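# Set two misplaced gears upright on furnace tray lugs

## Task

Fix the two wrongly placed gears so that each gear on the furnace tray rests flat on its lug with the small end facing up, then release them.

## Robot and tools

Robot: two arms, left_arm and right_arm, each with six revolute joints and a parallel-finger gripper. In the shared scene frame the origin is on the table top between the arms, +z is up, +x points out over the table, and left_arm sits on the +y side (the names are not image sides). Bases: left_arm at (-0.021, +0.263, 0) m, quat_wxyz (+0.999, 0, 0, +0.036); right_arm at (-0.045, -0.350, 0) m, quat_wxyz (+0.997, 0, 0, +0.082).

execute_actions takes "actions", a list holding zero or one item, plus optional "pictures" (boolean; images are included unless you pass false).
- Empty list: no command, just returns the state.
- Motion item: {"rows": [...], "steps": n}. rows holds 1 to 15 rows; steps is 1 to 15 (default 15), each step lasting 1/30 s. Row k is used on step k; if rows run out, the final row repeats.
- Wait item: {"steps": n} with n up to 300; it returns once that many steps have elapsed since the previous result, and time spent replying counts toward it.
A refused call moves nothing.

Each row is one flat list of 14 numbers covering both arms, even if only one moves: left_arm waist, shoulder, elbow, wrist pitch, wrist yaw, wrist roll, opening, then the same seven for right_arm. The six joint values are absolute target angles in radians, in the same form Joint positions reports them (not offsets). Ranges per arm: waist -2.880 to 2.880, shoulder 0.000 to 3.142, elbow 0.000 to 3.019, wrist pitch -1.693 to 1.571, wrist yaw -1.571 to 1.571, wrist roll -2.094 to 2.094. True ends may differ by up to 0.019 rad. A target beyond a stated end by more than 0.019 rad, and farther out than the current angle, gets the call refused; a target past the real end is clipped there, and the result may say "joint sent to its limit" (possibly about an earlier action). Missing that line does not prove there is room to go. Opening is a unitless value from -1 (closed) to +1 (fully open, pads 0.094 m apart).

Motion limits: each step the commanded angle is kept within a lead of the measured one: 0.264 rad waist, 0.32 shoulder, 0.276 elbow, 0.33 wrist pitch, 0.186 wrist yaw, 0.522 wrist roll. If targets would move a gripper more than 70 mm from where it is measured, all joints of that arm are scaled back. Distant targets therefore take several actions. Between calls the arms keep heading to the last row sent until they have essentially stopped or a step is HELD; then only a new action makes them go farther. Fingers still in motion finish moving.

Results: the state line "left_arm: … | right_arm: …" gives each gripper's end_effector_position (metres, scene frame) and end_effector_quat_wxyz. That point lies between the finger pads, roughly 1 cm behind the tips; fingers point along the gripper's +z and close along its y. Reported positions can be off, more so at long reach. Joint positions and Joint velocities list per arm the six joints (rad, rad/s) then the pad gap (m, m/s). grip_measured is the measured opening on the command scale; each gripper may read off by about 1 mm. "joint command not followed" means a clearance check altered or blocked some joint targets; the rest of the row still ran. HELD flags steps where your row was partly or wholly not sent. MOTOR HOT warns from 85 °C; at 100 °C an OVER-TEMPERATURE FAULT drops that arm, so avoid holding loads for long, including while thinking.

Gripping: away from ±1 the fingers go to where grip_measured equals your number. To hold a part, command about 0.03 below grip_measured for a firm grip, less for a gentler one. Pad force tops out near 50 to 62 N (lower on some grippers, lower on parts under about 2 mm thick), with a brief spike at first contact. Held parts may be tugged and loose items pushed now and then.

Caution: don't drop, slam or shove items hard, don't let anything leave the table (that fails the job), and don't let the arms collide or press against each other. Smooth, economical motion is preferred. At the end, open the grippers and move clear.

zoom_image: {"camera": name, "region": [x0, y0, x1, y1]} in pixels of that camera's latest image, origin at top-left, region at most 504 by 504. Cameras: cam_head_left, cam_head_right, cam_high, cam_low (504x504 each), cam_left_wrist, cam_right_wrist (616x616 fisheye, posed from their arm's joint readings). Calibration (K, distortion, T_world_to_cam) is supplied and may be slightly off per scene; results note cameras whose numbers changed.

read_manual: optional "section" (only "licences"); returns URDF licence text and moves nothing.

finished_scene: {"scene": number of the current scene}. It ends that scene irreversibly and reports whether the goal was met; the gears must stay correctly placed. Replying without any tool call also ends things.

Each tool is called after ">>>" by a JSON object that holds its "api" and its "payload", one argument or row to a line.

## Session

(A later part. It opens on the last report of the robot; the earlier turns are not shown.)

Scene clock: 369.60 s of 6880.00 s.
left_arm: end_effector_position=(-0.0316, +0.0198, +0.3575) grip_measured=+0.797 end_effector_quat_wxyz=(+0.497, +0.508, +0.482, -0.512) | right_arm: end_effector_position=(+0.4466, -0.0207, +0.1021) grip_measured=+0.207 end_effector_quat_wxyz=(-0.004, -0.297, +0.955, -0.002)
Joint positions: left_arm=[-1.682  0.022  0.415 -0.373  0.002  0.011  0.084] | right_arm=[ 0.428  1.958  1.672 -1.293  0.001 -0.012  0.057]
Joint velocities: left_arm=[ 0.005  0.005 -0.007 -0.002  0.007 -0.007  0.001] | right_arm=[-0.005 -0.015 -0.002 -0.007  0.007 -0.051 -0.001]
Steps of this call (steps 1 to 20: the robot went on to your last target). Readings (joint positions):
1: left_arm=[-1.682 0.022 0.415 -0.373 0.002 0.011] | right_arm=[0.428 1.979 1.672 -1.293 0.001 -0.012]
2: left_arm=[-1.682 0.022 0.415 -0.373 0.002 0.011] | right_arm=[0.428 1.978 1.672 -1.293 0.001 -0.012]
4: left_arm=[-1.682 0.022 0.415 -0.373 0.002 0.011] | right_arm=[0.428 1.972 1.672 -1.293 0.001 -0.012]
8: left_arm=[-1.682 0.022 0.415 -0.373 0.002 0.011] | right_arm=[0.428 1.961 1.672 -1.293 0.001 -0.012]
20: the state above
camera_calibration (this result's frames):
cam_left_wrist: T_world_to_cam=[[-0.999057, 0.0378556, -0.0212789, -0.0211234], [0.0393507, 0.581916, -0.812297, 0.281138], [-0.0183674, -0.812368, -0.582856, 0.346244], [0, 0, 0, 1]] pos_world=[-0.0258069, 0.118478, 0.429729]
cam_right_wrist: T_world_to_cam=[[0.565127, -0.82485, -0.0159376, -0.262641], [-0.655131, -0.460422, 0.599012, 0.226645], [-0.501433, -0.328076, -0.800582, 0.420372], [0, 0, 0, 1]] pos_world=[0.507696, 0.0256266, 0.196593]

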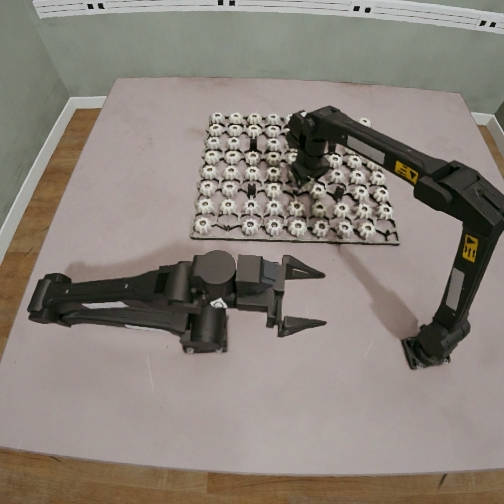

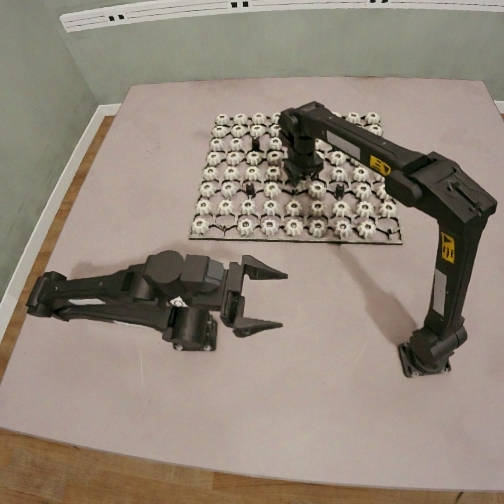

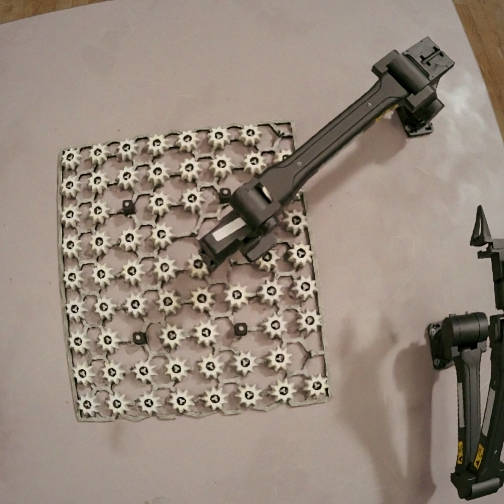

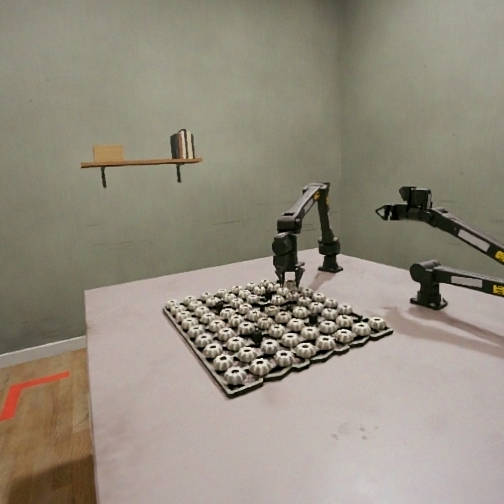

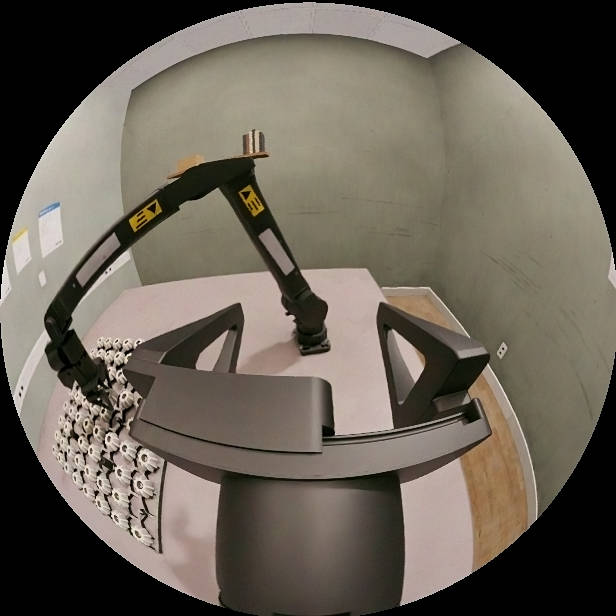

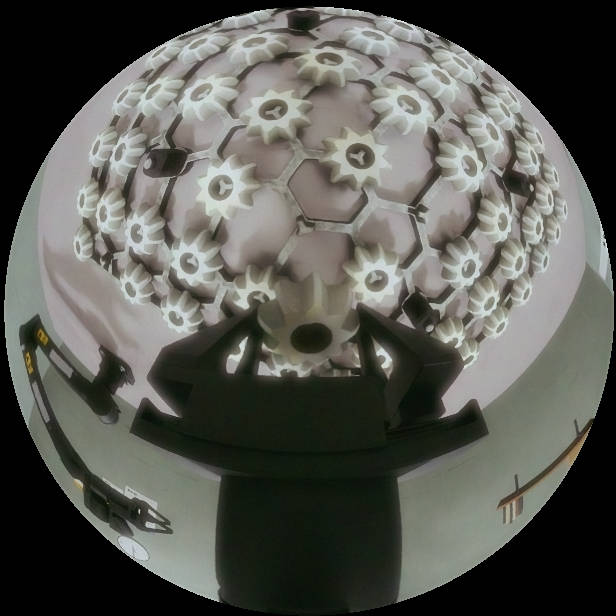

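>>> {"api": "execute_actions", "payload": {
  "actions": [
    {"rows":[[-1.682,0.03,0.43,-0.38,0,0,0.8,0.445,1.93,1.80,-1.28,0,0,0.0],[-1.682,0.03,0.43,-0.38,0,0,0.8,0.445,1.95,1.80,-1.27,0,0,0.0],[-1.682,0.03,0.43,-0.38,0,0,0.8,0.445,1.97,1.80,-1.26,0,0,0.0],[-1.682,0.03,0.43,-0.38,0,0,0.8,0.445,1.985,1.80,-1.25,0,0,0.0],[-1.682,0.03,0.43,-0.38,0,0,0.8,0.445,2.0,1.80,-1.245,0,0,0.0],[-1.682,0.03,0.43,-0.38,0,0,0.8,0.445,2.01,1.80,-1.24,0,0,0.0],[-1.682,0.03,0.43,-0.38,0,0,0.8,0.445,2.02,1.80,-1.235,0,0,0.0],[-1.682,0.03,0.43,-0.38,0,0,0.8,0.445,2.03,1.80,-1.232,0,0,0.0]]}
  ],
  "pictures": false
}}

>>> {"api": "execute_actions", "payload": {
  "actions": [
    {"steps":20}
  ]
}}

Scene clock: 388.37 s of 6880.00 s.
left_arm: end_effector_position=(-0.0316, +0.0198, +0.3575) grip_measured=+0.797 end_effector_quat_wxyz=(+0.497, +0.508, +0.482, -0.512) | right_arm: end_effector_position=(+0.4710, +0.0055, +0.0716) grip_measured=+0.207 end_effector_quat_wxyz=(+0.009, -0.303, +0.953, +0.002)
Joint positions: left_arm=[-1.682  0.022  0.415 -0.373  0.002  0.011  0.084] | right_arm=[ 0.441  2.056  1.747 -1.243  0.001 -0.012  0.057]
Joint velocities: left_arm=[-0.015 -0.005  0.002 -0.007  0.125 -0.007 -0.001] | right_arm=[-0.005  0.142 -0.012 -0.007 -0.051 -0.007  0.001]
Steps of this call (steps 1 to 15: the robot went on to your last target; steps 16 to 90: nothing new was sent; then 15.27 s passed at rest; steps 91 to 105: all 15 steps of this action). Readings (joint positions):
91: left_arm=[-1.682 0.022 0.415 -0.373 0.002 0.011] | right_arm=[0.429 1.958 1.676 -1.293 0.001 -0.012]
92: left_arm=[-1.682 0.022 0.415 -0.373 0.002 0.011] | right_arm=[0.429 1.961 1.684 -1.293 0.001 -0.012]
94: left_arm=[-1.682 0.022 0.415 -0.373 0.002 0.011] | right_arm=[0.432 1.971 1.709 -1.285 0.001 -0.012]
98: left_arm=[-1.682 0.022 0.415 -0.373 0.002 0.011] | right_arm=[0.438 2.000 1.745 -1.251 0.001 -0.012]
105: the state above

Scene clock: 389.03 s of 6880.00 s.
left_arm: end_effector_position=(-0.0316, +0.0198, +0.3575) grip_measured=+0.797 end_effector_quat_wxyz=(+0.497, +0.508, +0.482, -0.512) | right_arm: end_effector_position=(+0.4706, +0.0052, +0.0663) grip_measured=+0.207 end_effector_quat_wxyz=(+0.005, -0.303, +0.953, +0.001)
Joint positions: left_arm=[-1.682  0.022  0.415 -0.373  0.002  0.011  0.084] | right_arm=[ 0.441  2.065  1.747 -1.243  0.001 -0.012  0.057]
Joint velocities: left_arm=[-0.005  0.005 -0.017 -0.007  0.051  0.007 -0.001] | right_arm=[-0.015 -0.005  0.002  0.012 -0.007  0.007 -0.001]
Steps of this call (steps 1 to 15: the robot went on to your last target; steps 16 to 20: nothing new was sent). Readings (joint positions):
1: left_arm=[-1.682 0.022 0.415 -0.373 0.002 0.011] | right_arm=[0.441 2.061 1.747 -1.243 0.001 -0.012]
2: left_arm=[-1.682 0.022 0.415 -0.373 0.002 0.011] | right_arm=[0.441 2.064 1.747 -1.243 0.001 -0.012]
4: left_arm=[-1.682 0.022 0.415 -0.373 0.002 0.011] | right_arm=[0.441 2.066 1.747 -1.243 0.001 -0.012]
8: left_arm=[-1.682 0.022 0.415 -0.373 0.002 0.011] | right_arm=[0.441 2.065 1.747 -1.243 0.001 -0.012]
20: the state above
All arms were judged still, so your last target was given up. Only a new action makes them travel on or press farther. Fingers that are still opening or closing keep moving.
camera_calibration (this result's frames):
cam_left_wrist: T_world_to_cam=[[-0.999057, 0.0378556, -0.0212789, -0.0211234], [0.0393507, 0.581916, -0.812297, 0.281138], [-0.0183674, -0.812368, -0.582856, 0.346244], [0, 0, 0, 1]] pos_world=[-0.0258069, 0.118478, 0.429729]
cam_right_wrist: T_world_to_cam=[[0.576006, -0.817293, -0.0157703, -0.260581], [-0.657653, -0.474781, 0.584872, 0.27789], [-0.485499, -0.326518, -0.810972, 0.405382], [0, 0, 0, 1]] pos_world=[0.529664, 0.0513306, 0.162114]

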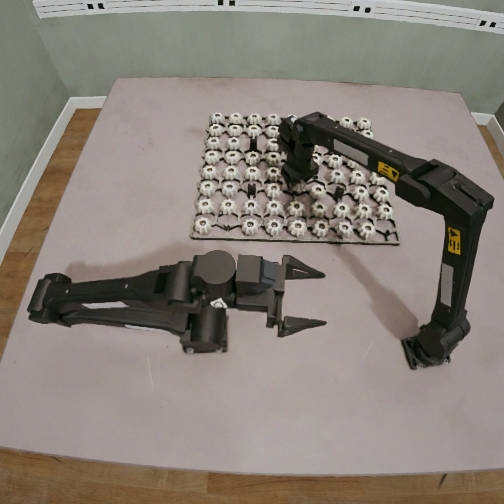

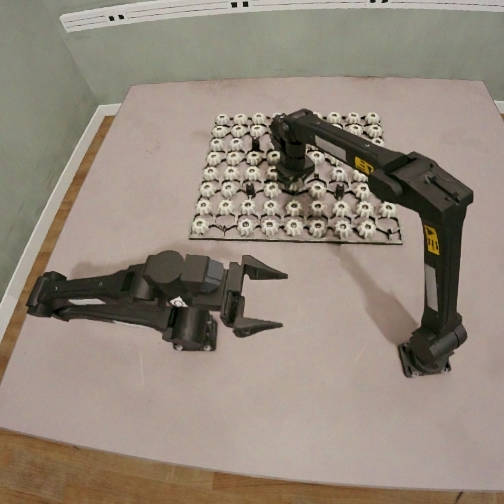

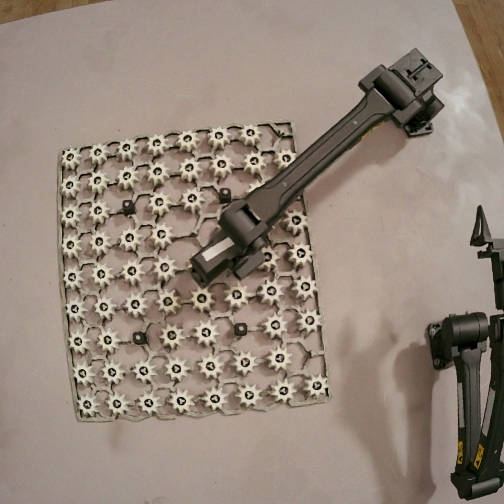

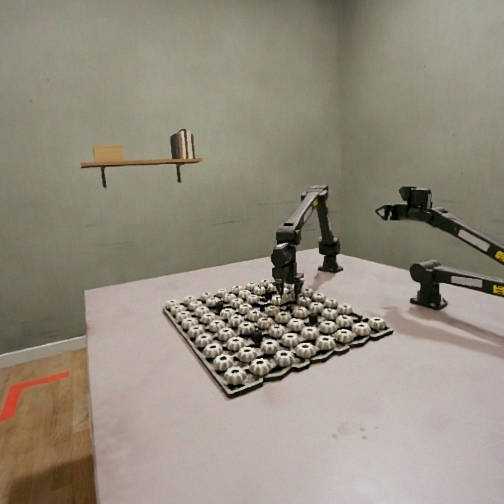

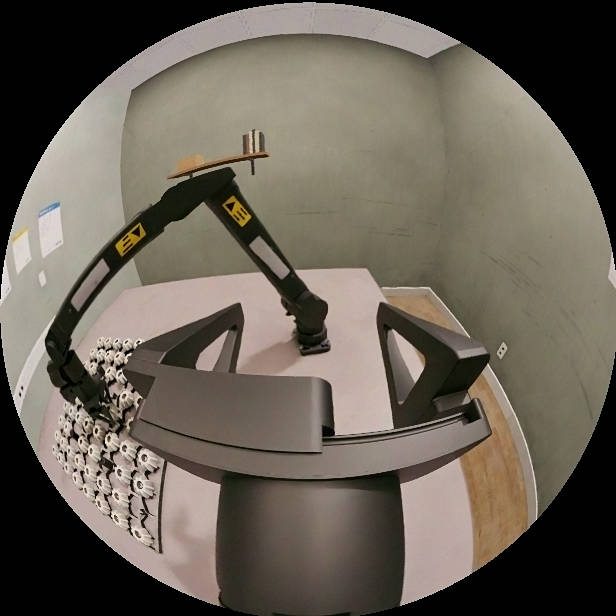

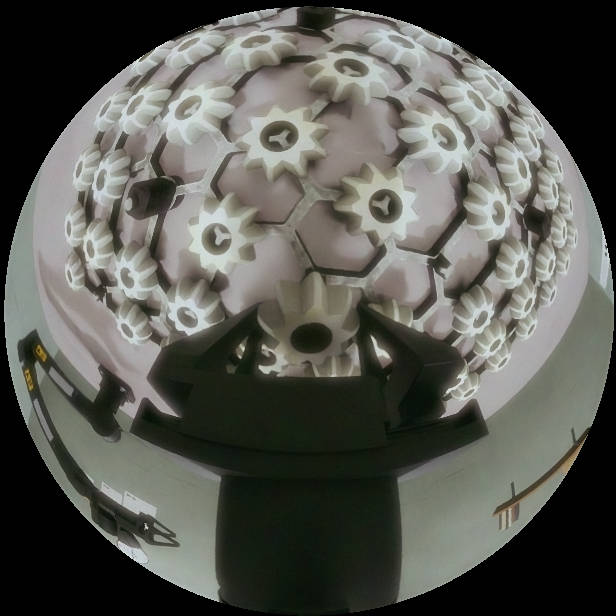

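>>> {"api": "execute_actions", "payload": {
  "actions": [
    {"rows":[[-1.682,0.03,0.43,-0.38,0,0,0.8,0.445,2.06,1.74,-1.21,0,0,0.0],[-1.682,0.03,0.43,-0.38,0,0,0.8,0.445,2.07,1.73,-1.195,0,0,0.0],[-1.682,0.03,0.43,-0.38,0,0,0.8,0.445,2.08,1.725,-1.18,0,0,0.0]]}
  ]
}}

Scene clock: 395.63 s of 6880.00 s.
left_arm: end_effector_position=(-0.0316, +0.0198, +0.3575) grip_measured=+0.797 end_effector_quat_wxyz=(+0.497, +0.508, +0.482, -0.512) | right_arm: end_effector_position=(+0.4711, +0.0043, +0.0432) grip_measured=+0.207 end_effector_quat_wxyz=(+0.006, -0.303, +0.953, -0.001)
Joint positions: left_arm=[-1.682  0.022  0.415 -0.373  0.002  0.011  0.084] | right_arm=[ 0.44   2.086  1.717 -1.192  0.005 -0.012  0.057]
Joint velocities: left_arm=[ 0.005 -0.015 -0.017 -0.012 -0.051  0.051  0.   ] | right_arm=[-0.005 -0.005 -0.007 -0.007 -0.022 -0.037 -0.001]
Steps of this call (steps 1 to 90: nothing new was sent; then 3.10 s passed at rest; steps 91 to 105: all 15 steps of this action). Readings (joint positions):
91: left_arm=[-1.682 0.022 0.415 -0.373 0.002 0.011] | right_arm=[0.441 2.066 1.745 -1.240 0.001 -0.012]
92: left_arm=[-1.682 0.022 0.415 -0.373 0.002 0.011] | right_arm=[0.441 2.066 1.740 -1.230 0.001 -0.012]
94: left_arm=[-1.682 0.022 0.415 -0.373 0.002 0.011] | right_arm=[0.441 2.068 1.728 -1.208 0.001 -0.012]
98: left_arm=[-1.682 0.022 0.415 -0.373 0.002 0.011] | right_arm=[0.441 2.085 1.717 -1.196 0.005 -0.012]
105: the state above
camera_calibration (this result's frames):
cam_left_wrist: T_world_to_cam=[[-0.999057, 0.0378556, -0.0212789, -0.0211234], [0.0393507, 0.581916, -0.812297, 0.281138], [-0.0183674, -0.812368, -0.582856, 0.346244], [0, 0, 0, 1]] pos_world=[-0.0258069, 0.118478, 0.429729]
cam_right_wrist: T_world_to_cam=[[0.575705, -0.817581, -0.0111824, -0.262026], [-0.659925, -0.472678, 0.584016, 0.292452], [-0.482766, -0.328841, -0.811665, 0.385381], [0, 0, 0, 1]] pos_world=[0.529895, 0.0507374, 0.139074]

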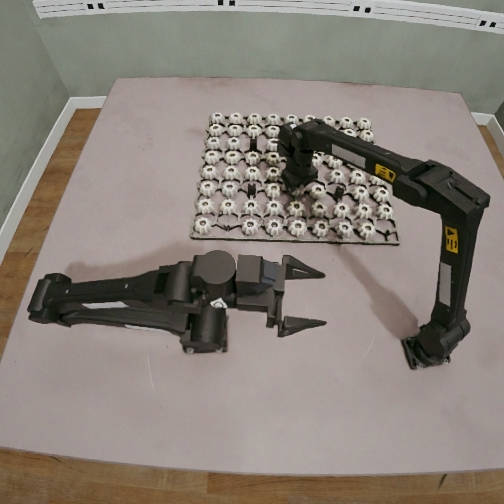

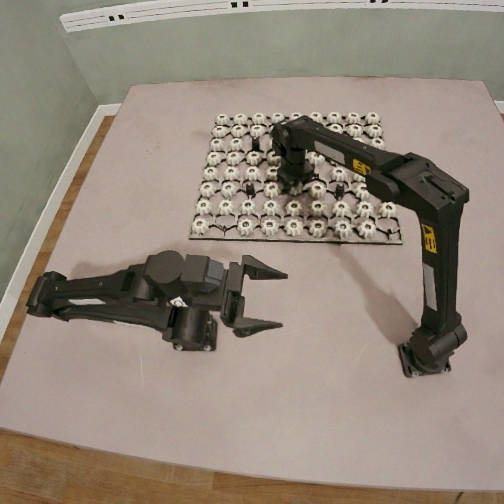

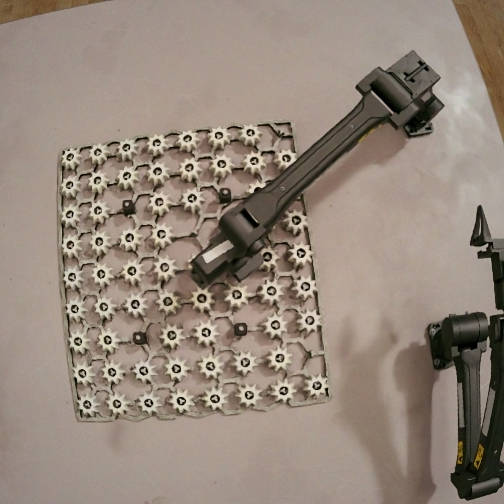

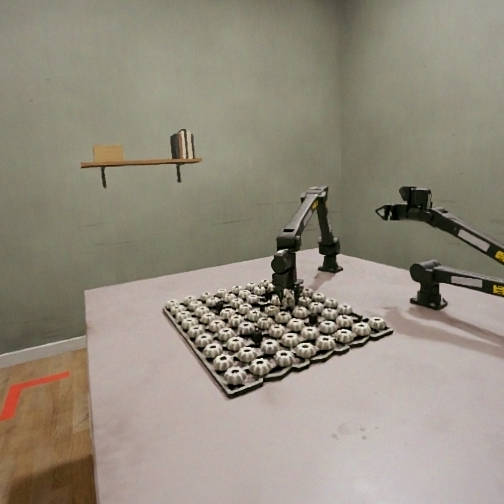

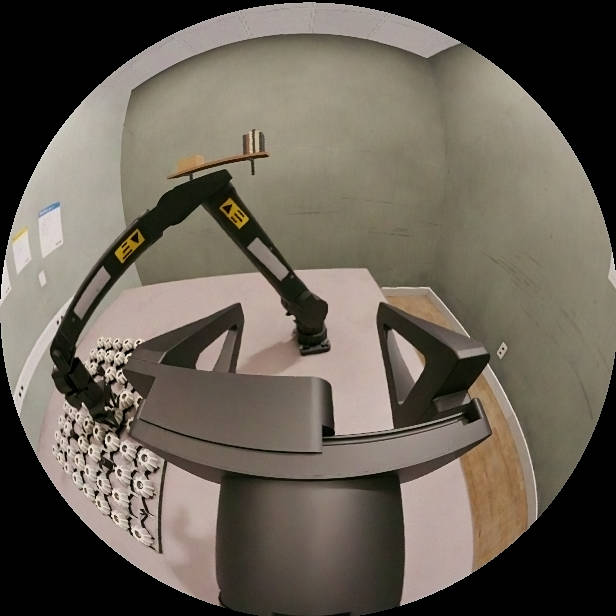

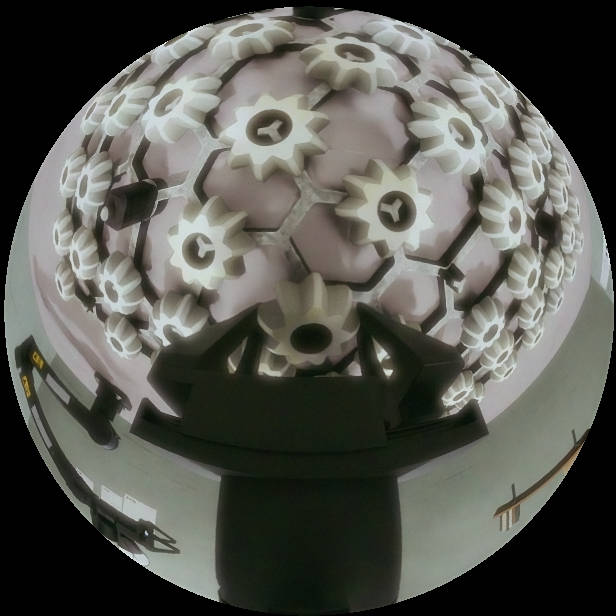

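>>> {"api": "execute_actions", "payload": {
  "actions": [
    {"rows":[[-1.682,0.03,0.43,-0.38,0,0,0.8,0.43,2.095,1.725,-1.175,0,0,0.0]]}
  ]
}}

Scene clock: 402.10 s of 6880.00 s.
left_arm: end_effector_position=(-0.0316, +0.0198, +0.3575) grip_measured=+0.797 end_effector_quat_wxyz=(+0.497, +0.508, +0.482, -0.512) | right_arm: end_effector_position=(+0.4726, +0.0025, +0.0285) grip_measured=+0.207 end_effector_quat_wxyz=(-0.001, -0.301, +0.954, -0.002)
Joint positions: left_arm=[-1.682  0.022  0.415 -0.373  0.002  0.011  0.084] | right_arm=[ 0.436  2.11   1.717 -1.181  0.002 -0.012  0.057]
Joint velocities: left_arm=[-0.015 -0.005 -0.007 -0.002 -0.022 -0.022  0.   ] | right_arm=[-0.005  0.005 -0.022  0.002  0.051  0.007 -0.001]
Steps of this call (steps 1 to 15: the robot went on to your last target; steps 16 to 90: nothing new was sent; then 2.97 s passed at rest; steps 91 to 105: all 15 steps of this action). Readings (joint positions):
91: left_arm=[-1.682 0.022 0.415 -0.373 0.002 0.011] | right_arm=[0.440 2.087 1.717 -1.192 0.005 -0.012]
92: left_arm=[-1.682 0.022 0.415 -0.373 0.002 0.011] | right_arm=[0.439 2.087 1.717 -1.190 0.004 -0.012]
94: left_arm=[-1.682 0.022 0.415 -0.373 0.002 0.011] | right_arm=[0.437 2.092 1.717 -1.189 0.003 -0.012]
98: left_arm=[-1.682 0.022 0.415 -0.373 0.002 0.011] | right_arm=[0.436 2.105 1.717 -1.185 0.002 -0.012]
105: the state above
camera_calibration (this result's frames):
cam_left_wrist: T_world_to_cam=[[-0.999057, 0.0378556, -0.0212789, -0.0211234], [0.0393507, 0.581916, -0.812297, 0.281138], [-0.0183674, -0.812368, -0.582856, 0.346244], [0, 0, 0, 1]] pos_world=[-0.0258069, 0.118478, 0.429729]
cam_right_wrist: T_world_to_cam=[[0.571486, -0.820486, -0.014364, -0.262443], [-0.654555, -0.466329, 0.595059, 0.298268], [-0.494936, -0.330666, -0.803554, 0.379127], [0, 0, 0, 1]] pos_world=[0.532859, 0.0491242, 0.123392]

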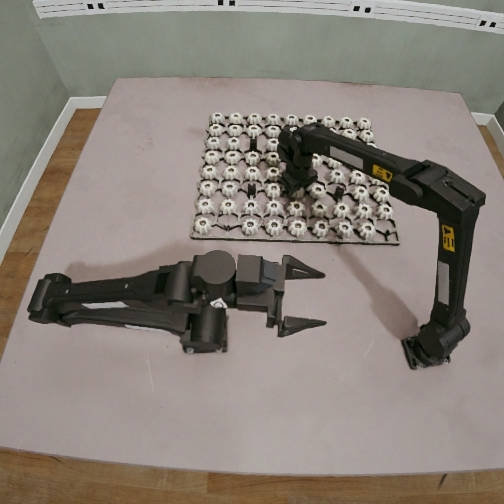

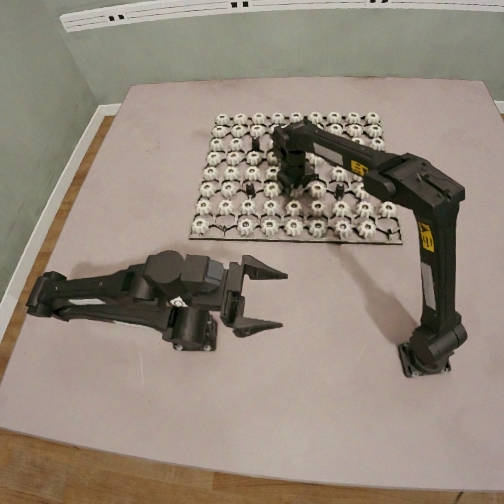

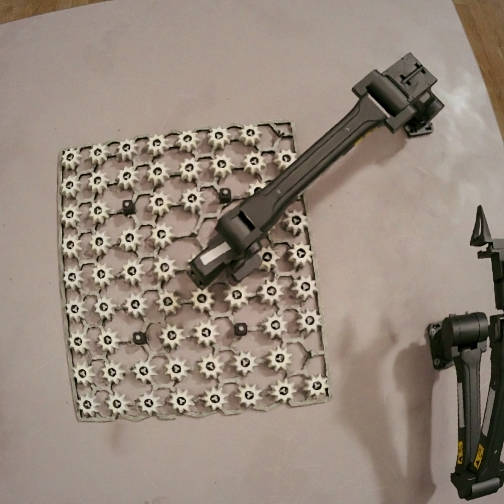

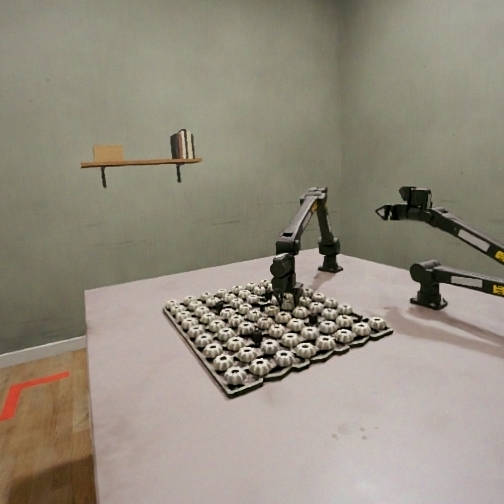

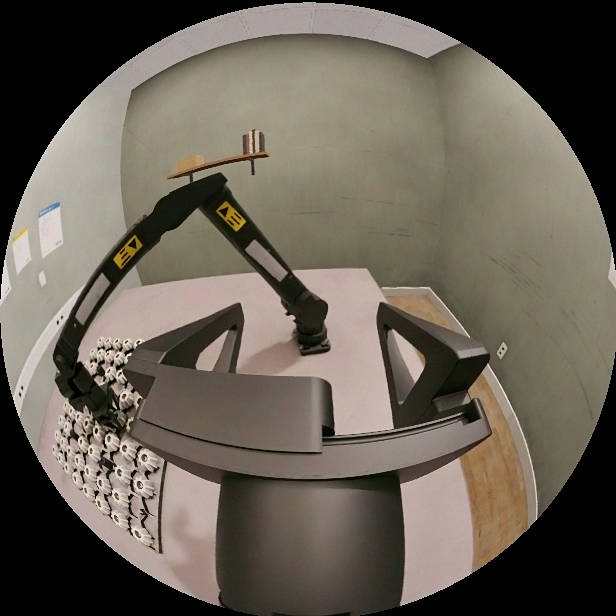

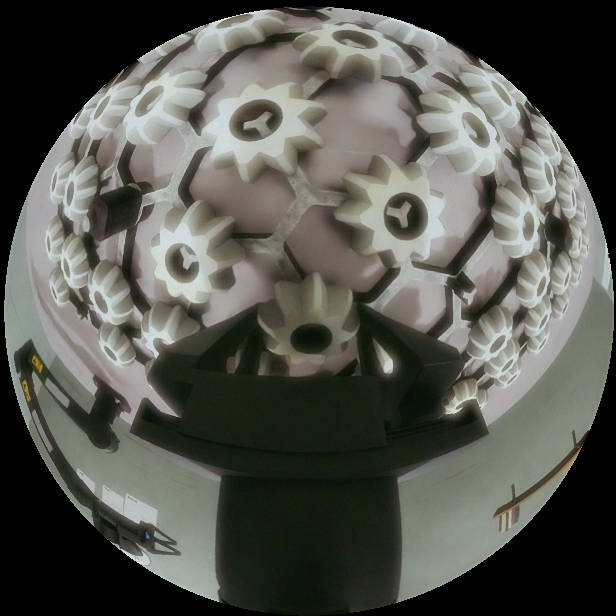

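>>> {"api": "execute_actions", "payload": {
  "actions": [
    {"rows":[[-1.682,0.03,0.43,-0.38,0,0,0.8,0.43,2.095,1.725,-1.175,0,0,0.42]],"steps":8}
  ],
  "pictures": false
}}

>>> {"api": "execute_actions", "payload": {
  "actions": [
    {"rows":[[-1.682,0.03,0.43,-0.38,0,0,0.8,0.43,2.04,1.725,-1.19,0,0,0.42],[-1.682,0.03,0.43,-0.38,0,0,0.8,0.43,2.02,1.725,-1.2,0,0,0.42],[-1.682,0.03,0.43,-0.38,0,0,0.8,0.43,2.0,1.725,-1.22,0,0,0.42],[-1.682,0.03,0.43,-0.38,0,0,0.8,0.43,1.97,1.725,-1.25,0,0,0.42],[-1.682,0.03,0.43,-0.38,0,0,0.8,0.43,1.93,1.725,-1.3,0,0,0.42]]}
  ]
}}

Scene clock: 412.33 s of 6880.00 s.
left_arm: end_effector_position=(-0.0316, +0.0198, +0.3575) grip_measured=+0.797 end_effector_quat_wxyz=(+0.497, +0.508, +0.482, -0.512) | right_arm: end_effector_position=(+0.4726, +0.0026, +0.0288) grip_measured=+0.418 end_effector_quat_wxyz=(-0.001, -0.301, +0.954, -0.001)
Joint positions: left_arm=[-1.682  0.022  0.415 -0.373  0.002  0.011  0.084] | right_arm=[ 0.436  2.109  1.717 -1.181  0.002 -0.012  0.067]
Joint velocities: left_arm=[ 0.015 -0.005  0.007 -0.007 -0.081 -0.022 -0.   ] | right_arm=[-0.024 -0.005  0.007 -0.007 -0.066 -0.007  0.001]
Steps of this call (steps 1 to 15: the robot went on to your last target; steps 16 to 90: nothing new was sent; then 6.97 s passed at rest; steps 91 to 98: all 8 steps of this action). Readings (joint positions):
91: left_arm=[-1.682 0.022 0.415 -0.373 0.002 0.011] | right_arm=[0.436 2.110 1.717 -1.181 0.002 -0.012]
92: left_arm=[-1.682 0.022 0.415 -0.373 0.002 0.011] | right_arm=[0.436 2.110 1.717 -1.181 0.002 -0.012]
94: left_arm=[-1.682 0.022 0.415 -0.373 0.002 0.011] | right_arm=[0.436 2.109 1.717 -1.181 0.002 -0.012]
98: the state above

Scene clock: 412.83 s of 6880.00 s.
left_arm: end_effector_position=(-0.0316, +0.0198, +0.3575) grip_measured=+0.797 end_effector_quat_wxyz=(+0.497, +0.508, +0.482, -0.512) | right_arm: end_effector_position=(+0.4558, -0.0089, +0.1459) grip_measured=+0.418 end_effector_quat_wxyz=(+0.041, -0.301, +0.953, +0.011)
Joint positions: left_arm=[-1.682  0.022  0.415 -0.373  0.002  0.011  0.084] | right_arm=[ 0.436  1.907  1.709 -1.288  0.002 -0.012  0.067]
Joint velocities: left_arm=[-0.015  0.005 -0.002 -0.012 -0.007 -0.037 -0.002] | right_arm=[-0.005 -0.161 -0.012 -0.002 -0.037 -0.007 -0.001]
Steps of this call (steps 1 to 15: all 15 steps of this action). Readings (joint positions):
1: left_arm=[-1.682 0.022 0.415 -0.373 0.002 0.011] | right_arm=[0.436 2.107 1.717 -1.181 0.002 -0.012]
2: left_arm=[-1.682 0.022 0.415 -0.373 0.002 0.011] | right_arm=[0.436 2.103 1.715 -1.183 0.002 -0.012]
4: left_arm=[-1.682 0.022 0.415 -0.373 0.002 0.011] | right_arm=[0.436 2.086 1.711 -1.201 0.002 -0.012]
8: left_arm=[-1.682 0.022 0.415 -0.373 0.002 0.011] | right_arm=[0.436 2.018 1.709 -1.266 0.002 -0.012]
15: the state above
camera_calibration (this result's frames):
cam_left_wrist: T_world_to_cam=[[-0.999057, 0.0378556, -0.0212789, -0.0211234], [0.0393507, 0.581916, -0.812297, 0.281138], [-0.0183674, -0.812368, -0.582856, 0.346244], [0, 0, 0, 1]] pos_world=[-0.0258069, 0.118478, 0.429729]
cam_right_wrist: T_world_to_cam=[[0.572533, -0.819765, -0.0138796, -0.261049], [-0.695425, -0.49452, 0.521377, 0.241286], [-0.43427, -0.288853, -0.853213, 0.441333], [0, 0, 0, 1]] pos_world=[0.508913, 0.0328028, 0.247127]

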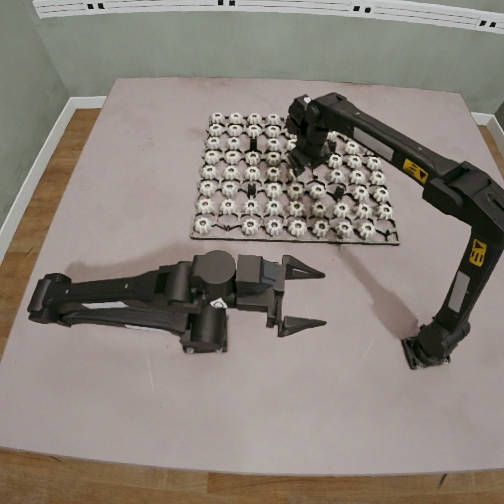

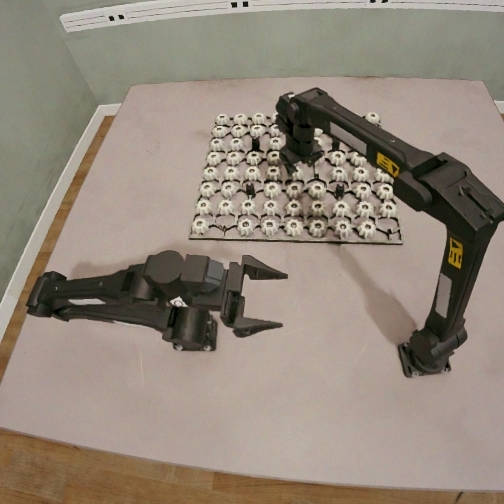

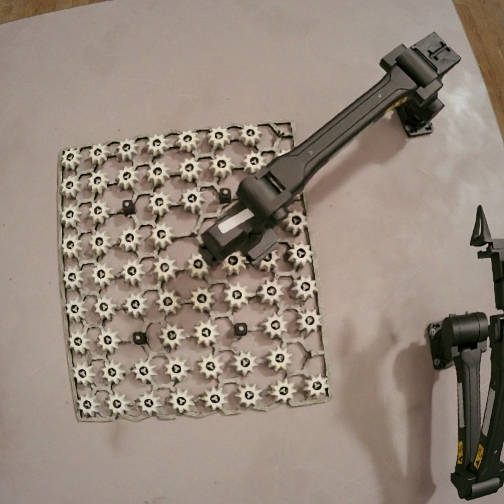

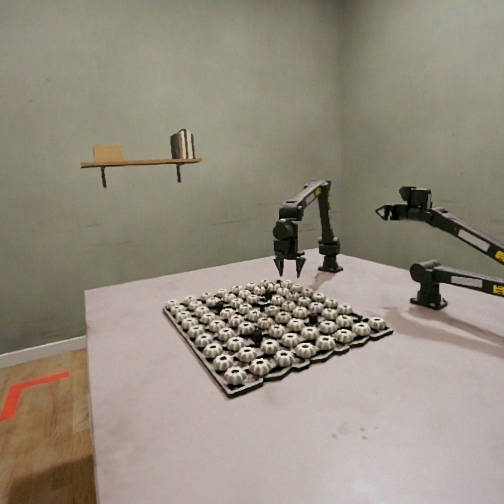

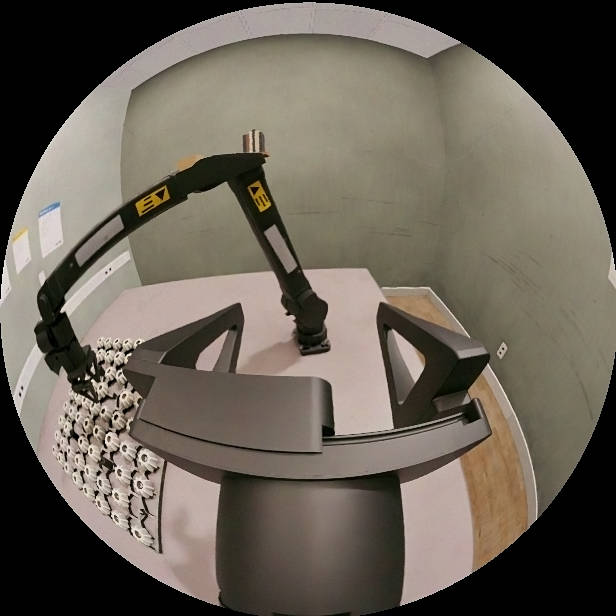

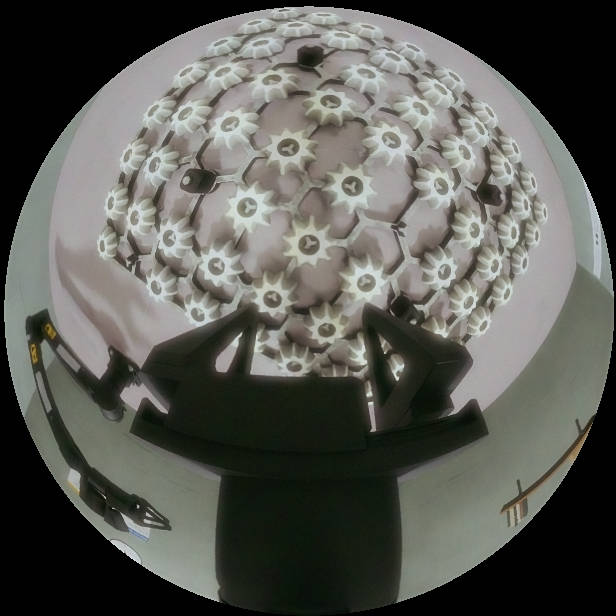

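>>> {"api": "finished_scene", "payload": {
  "scene": 2
}}

The scene is finished: the task was done.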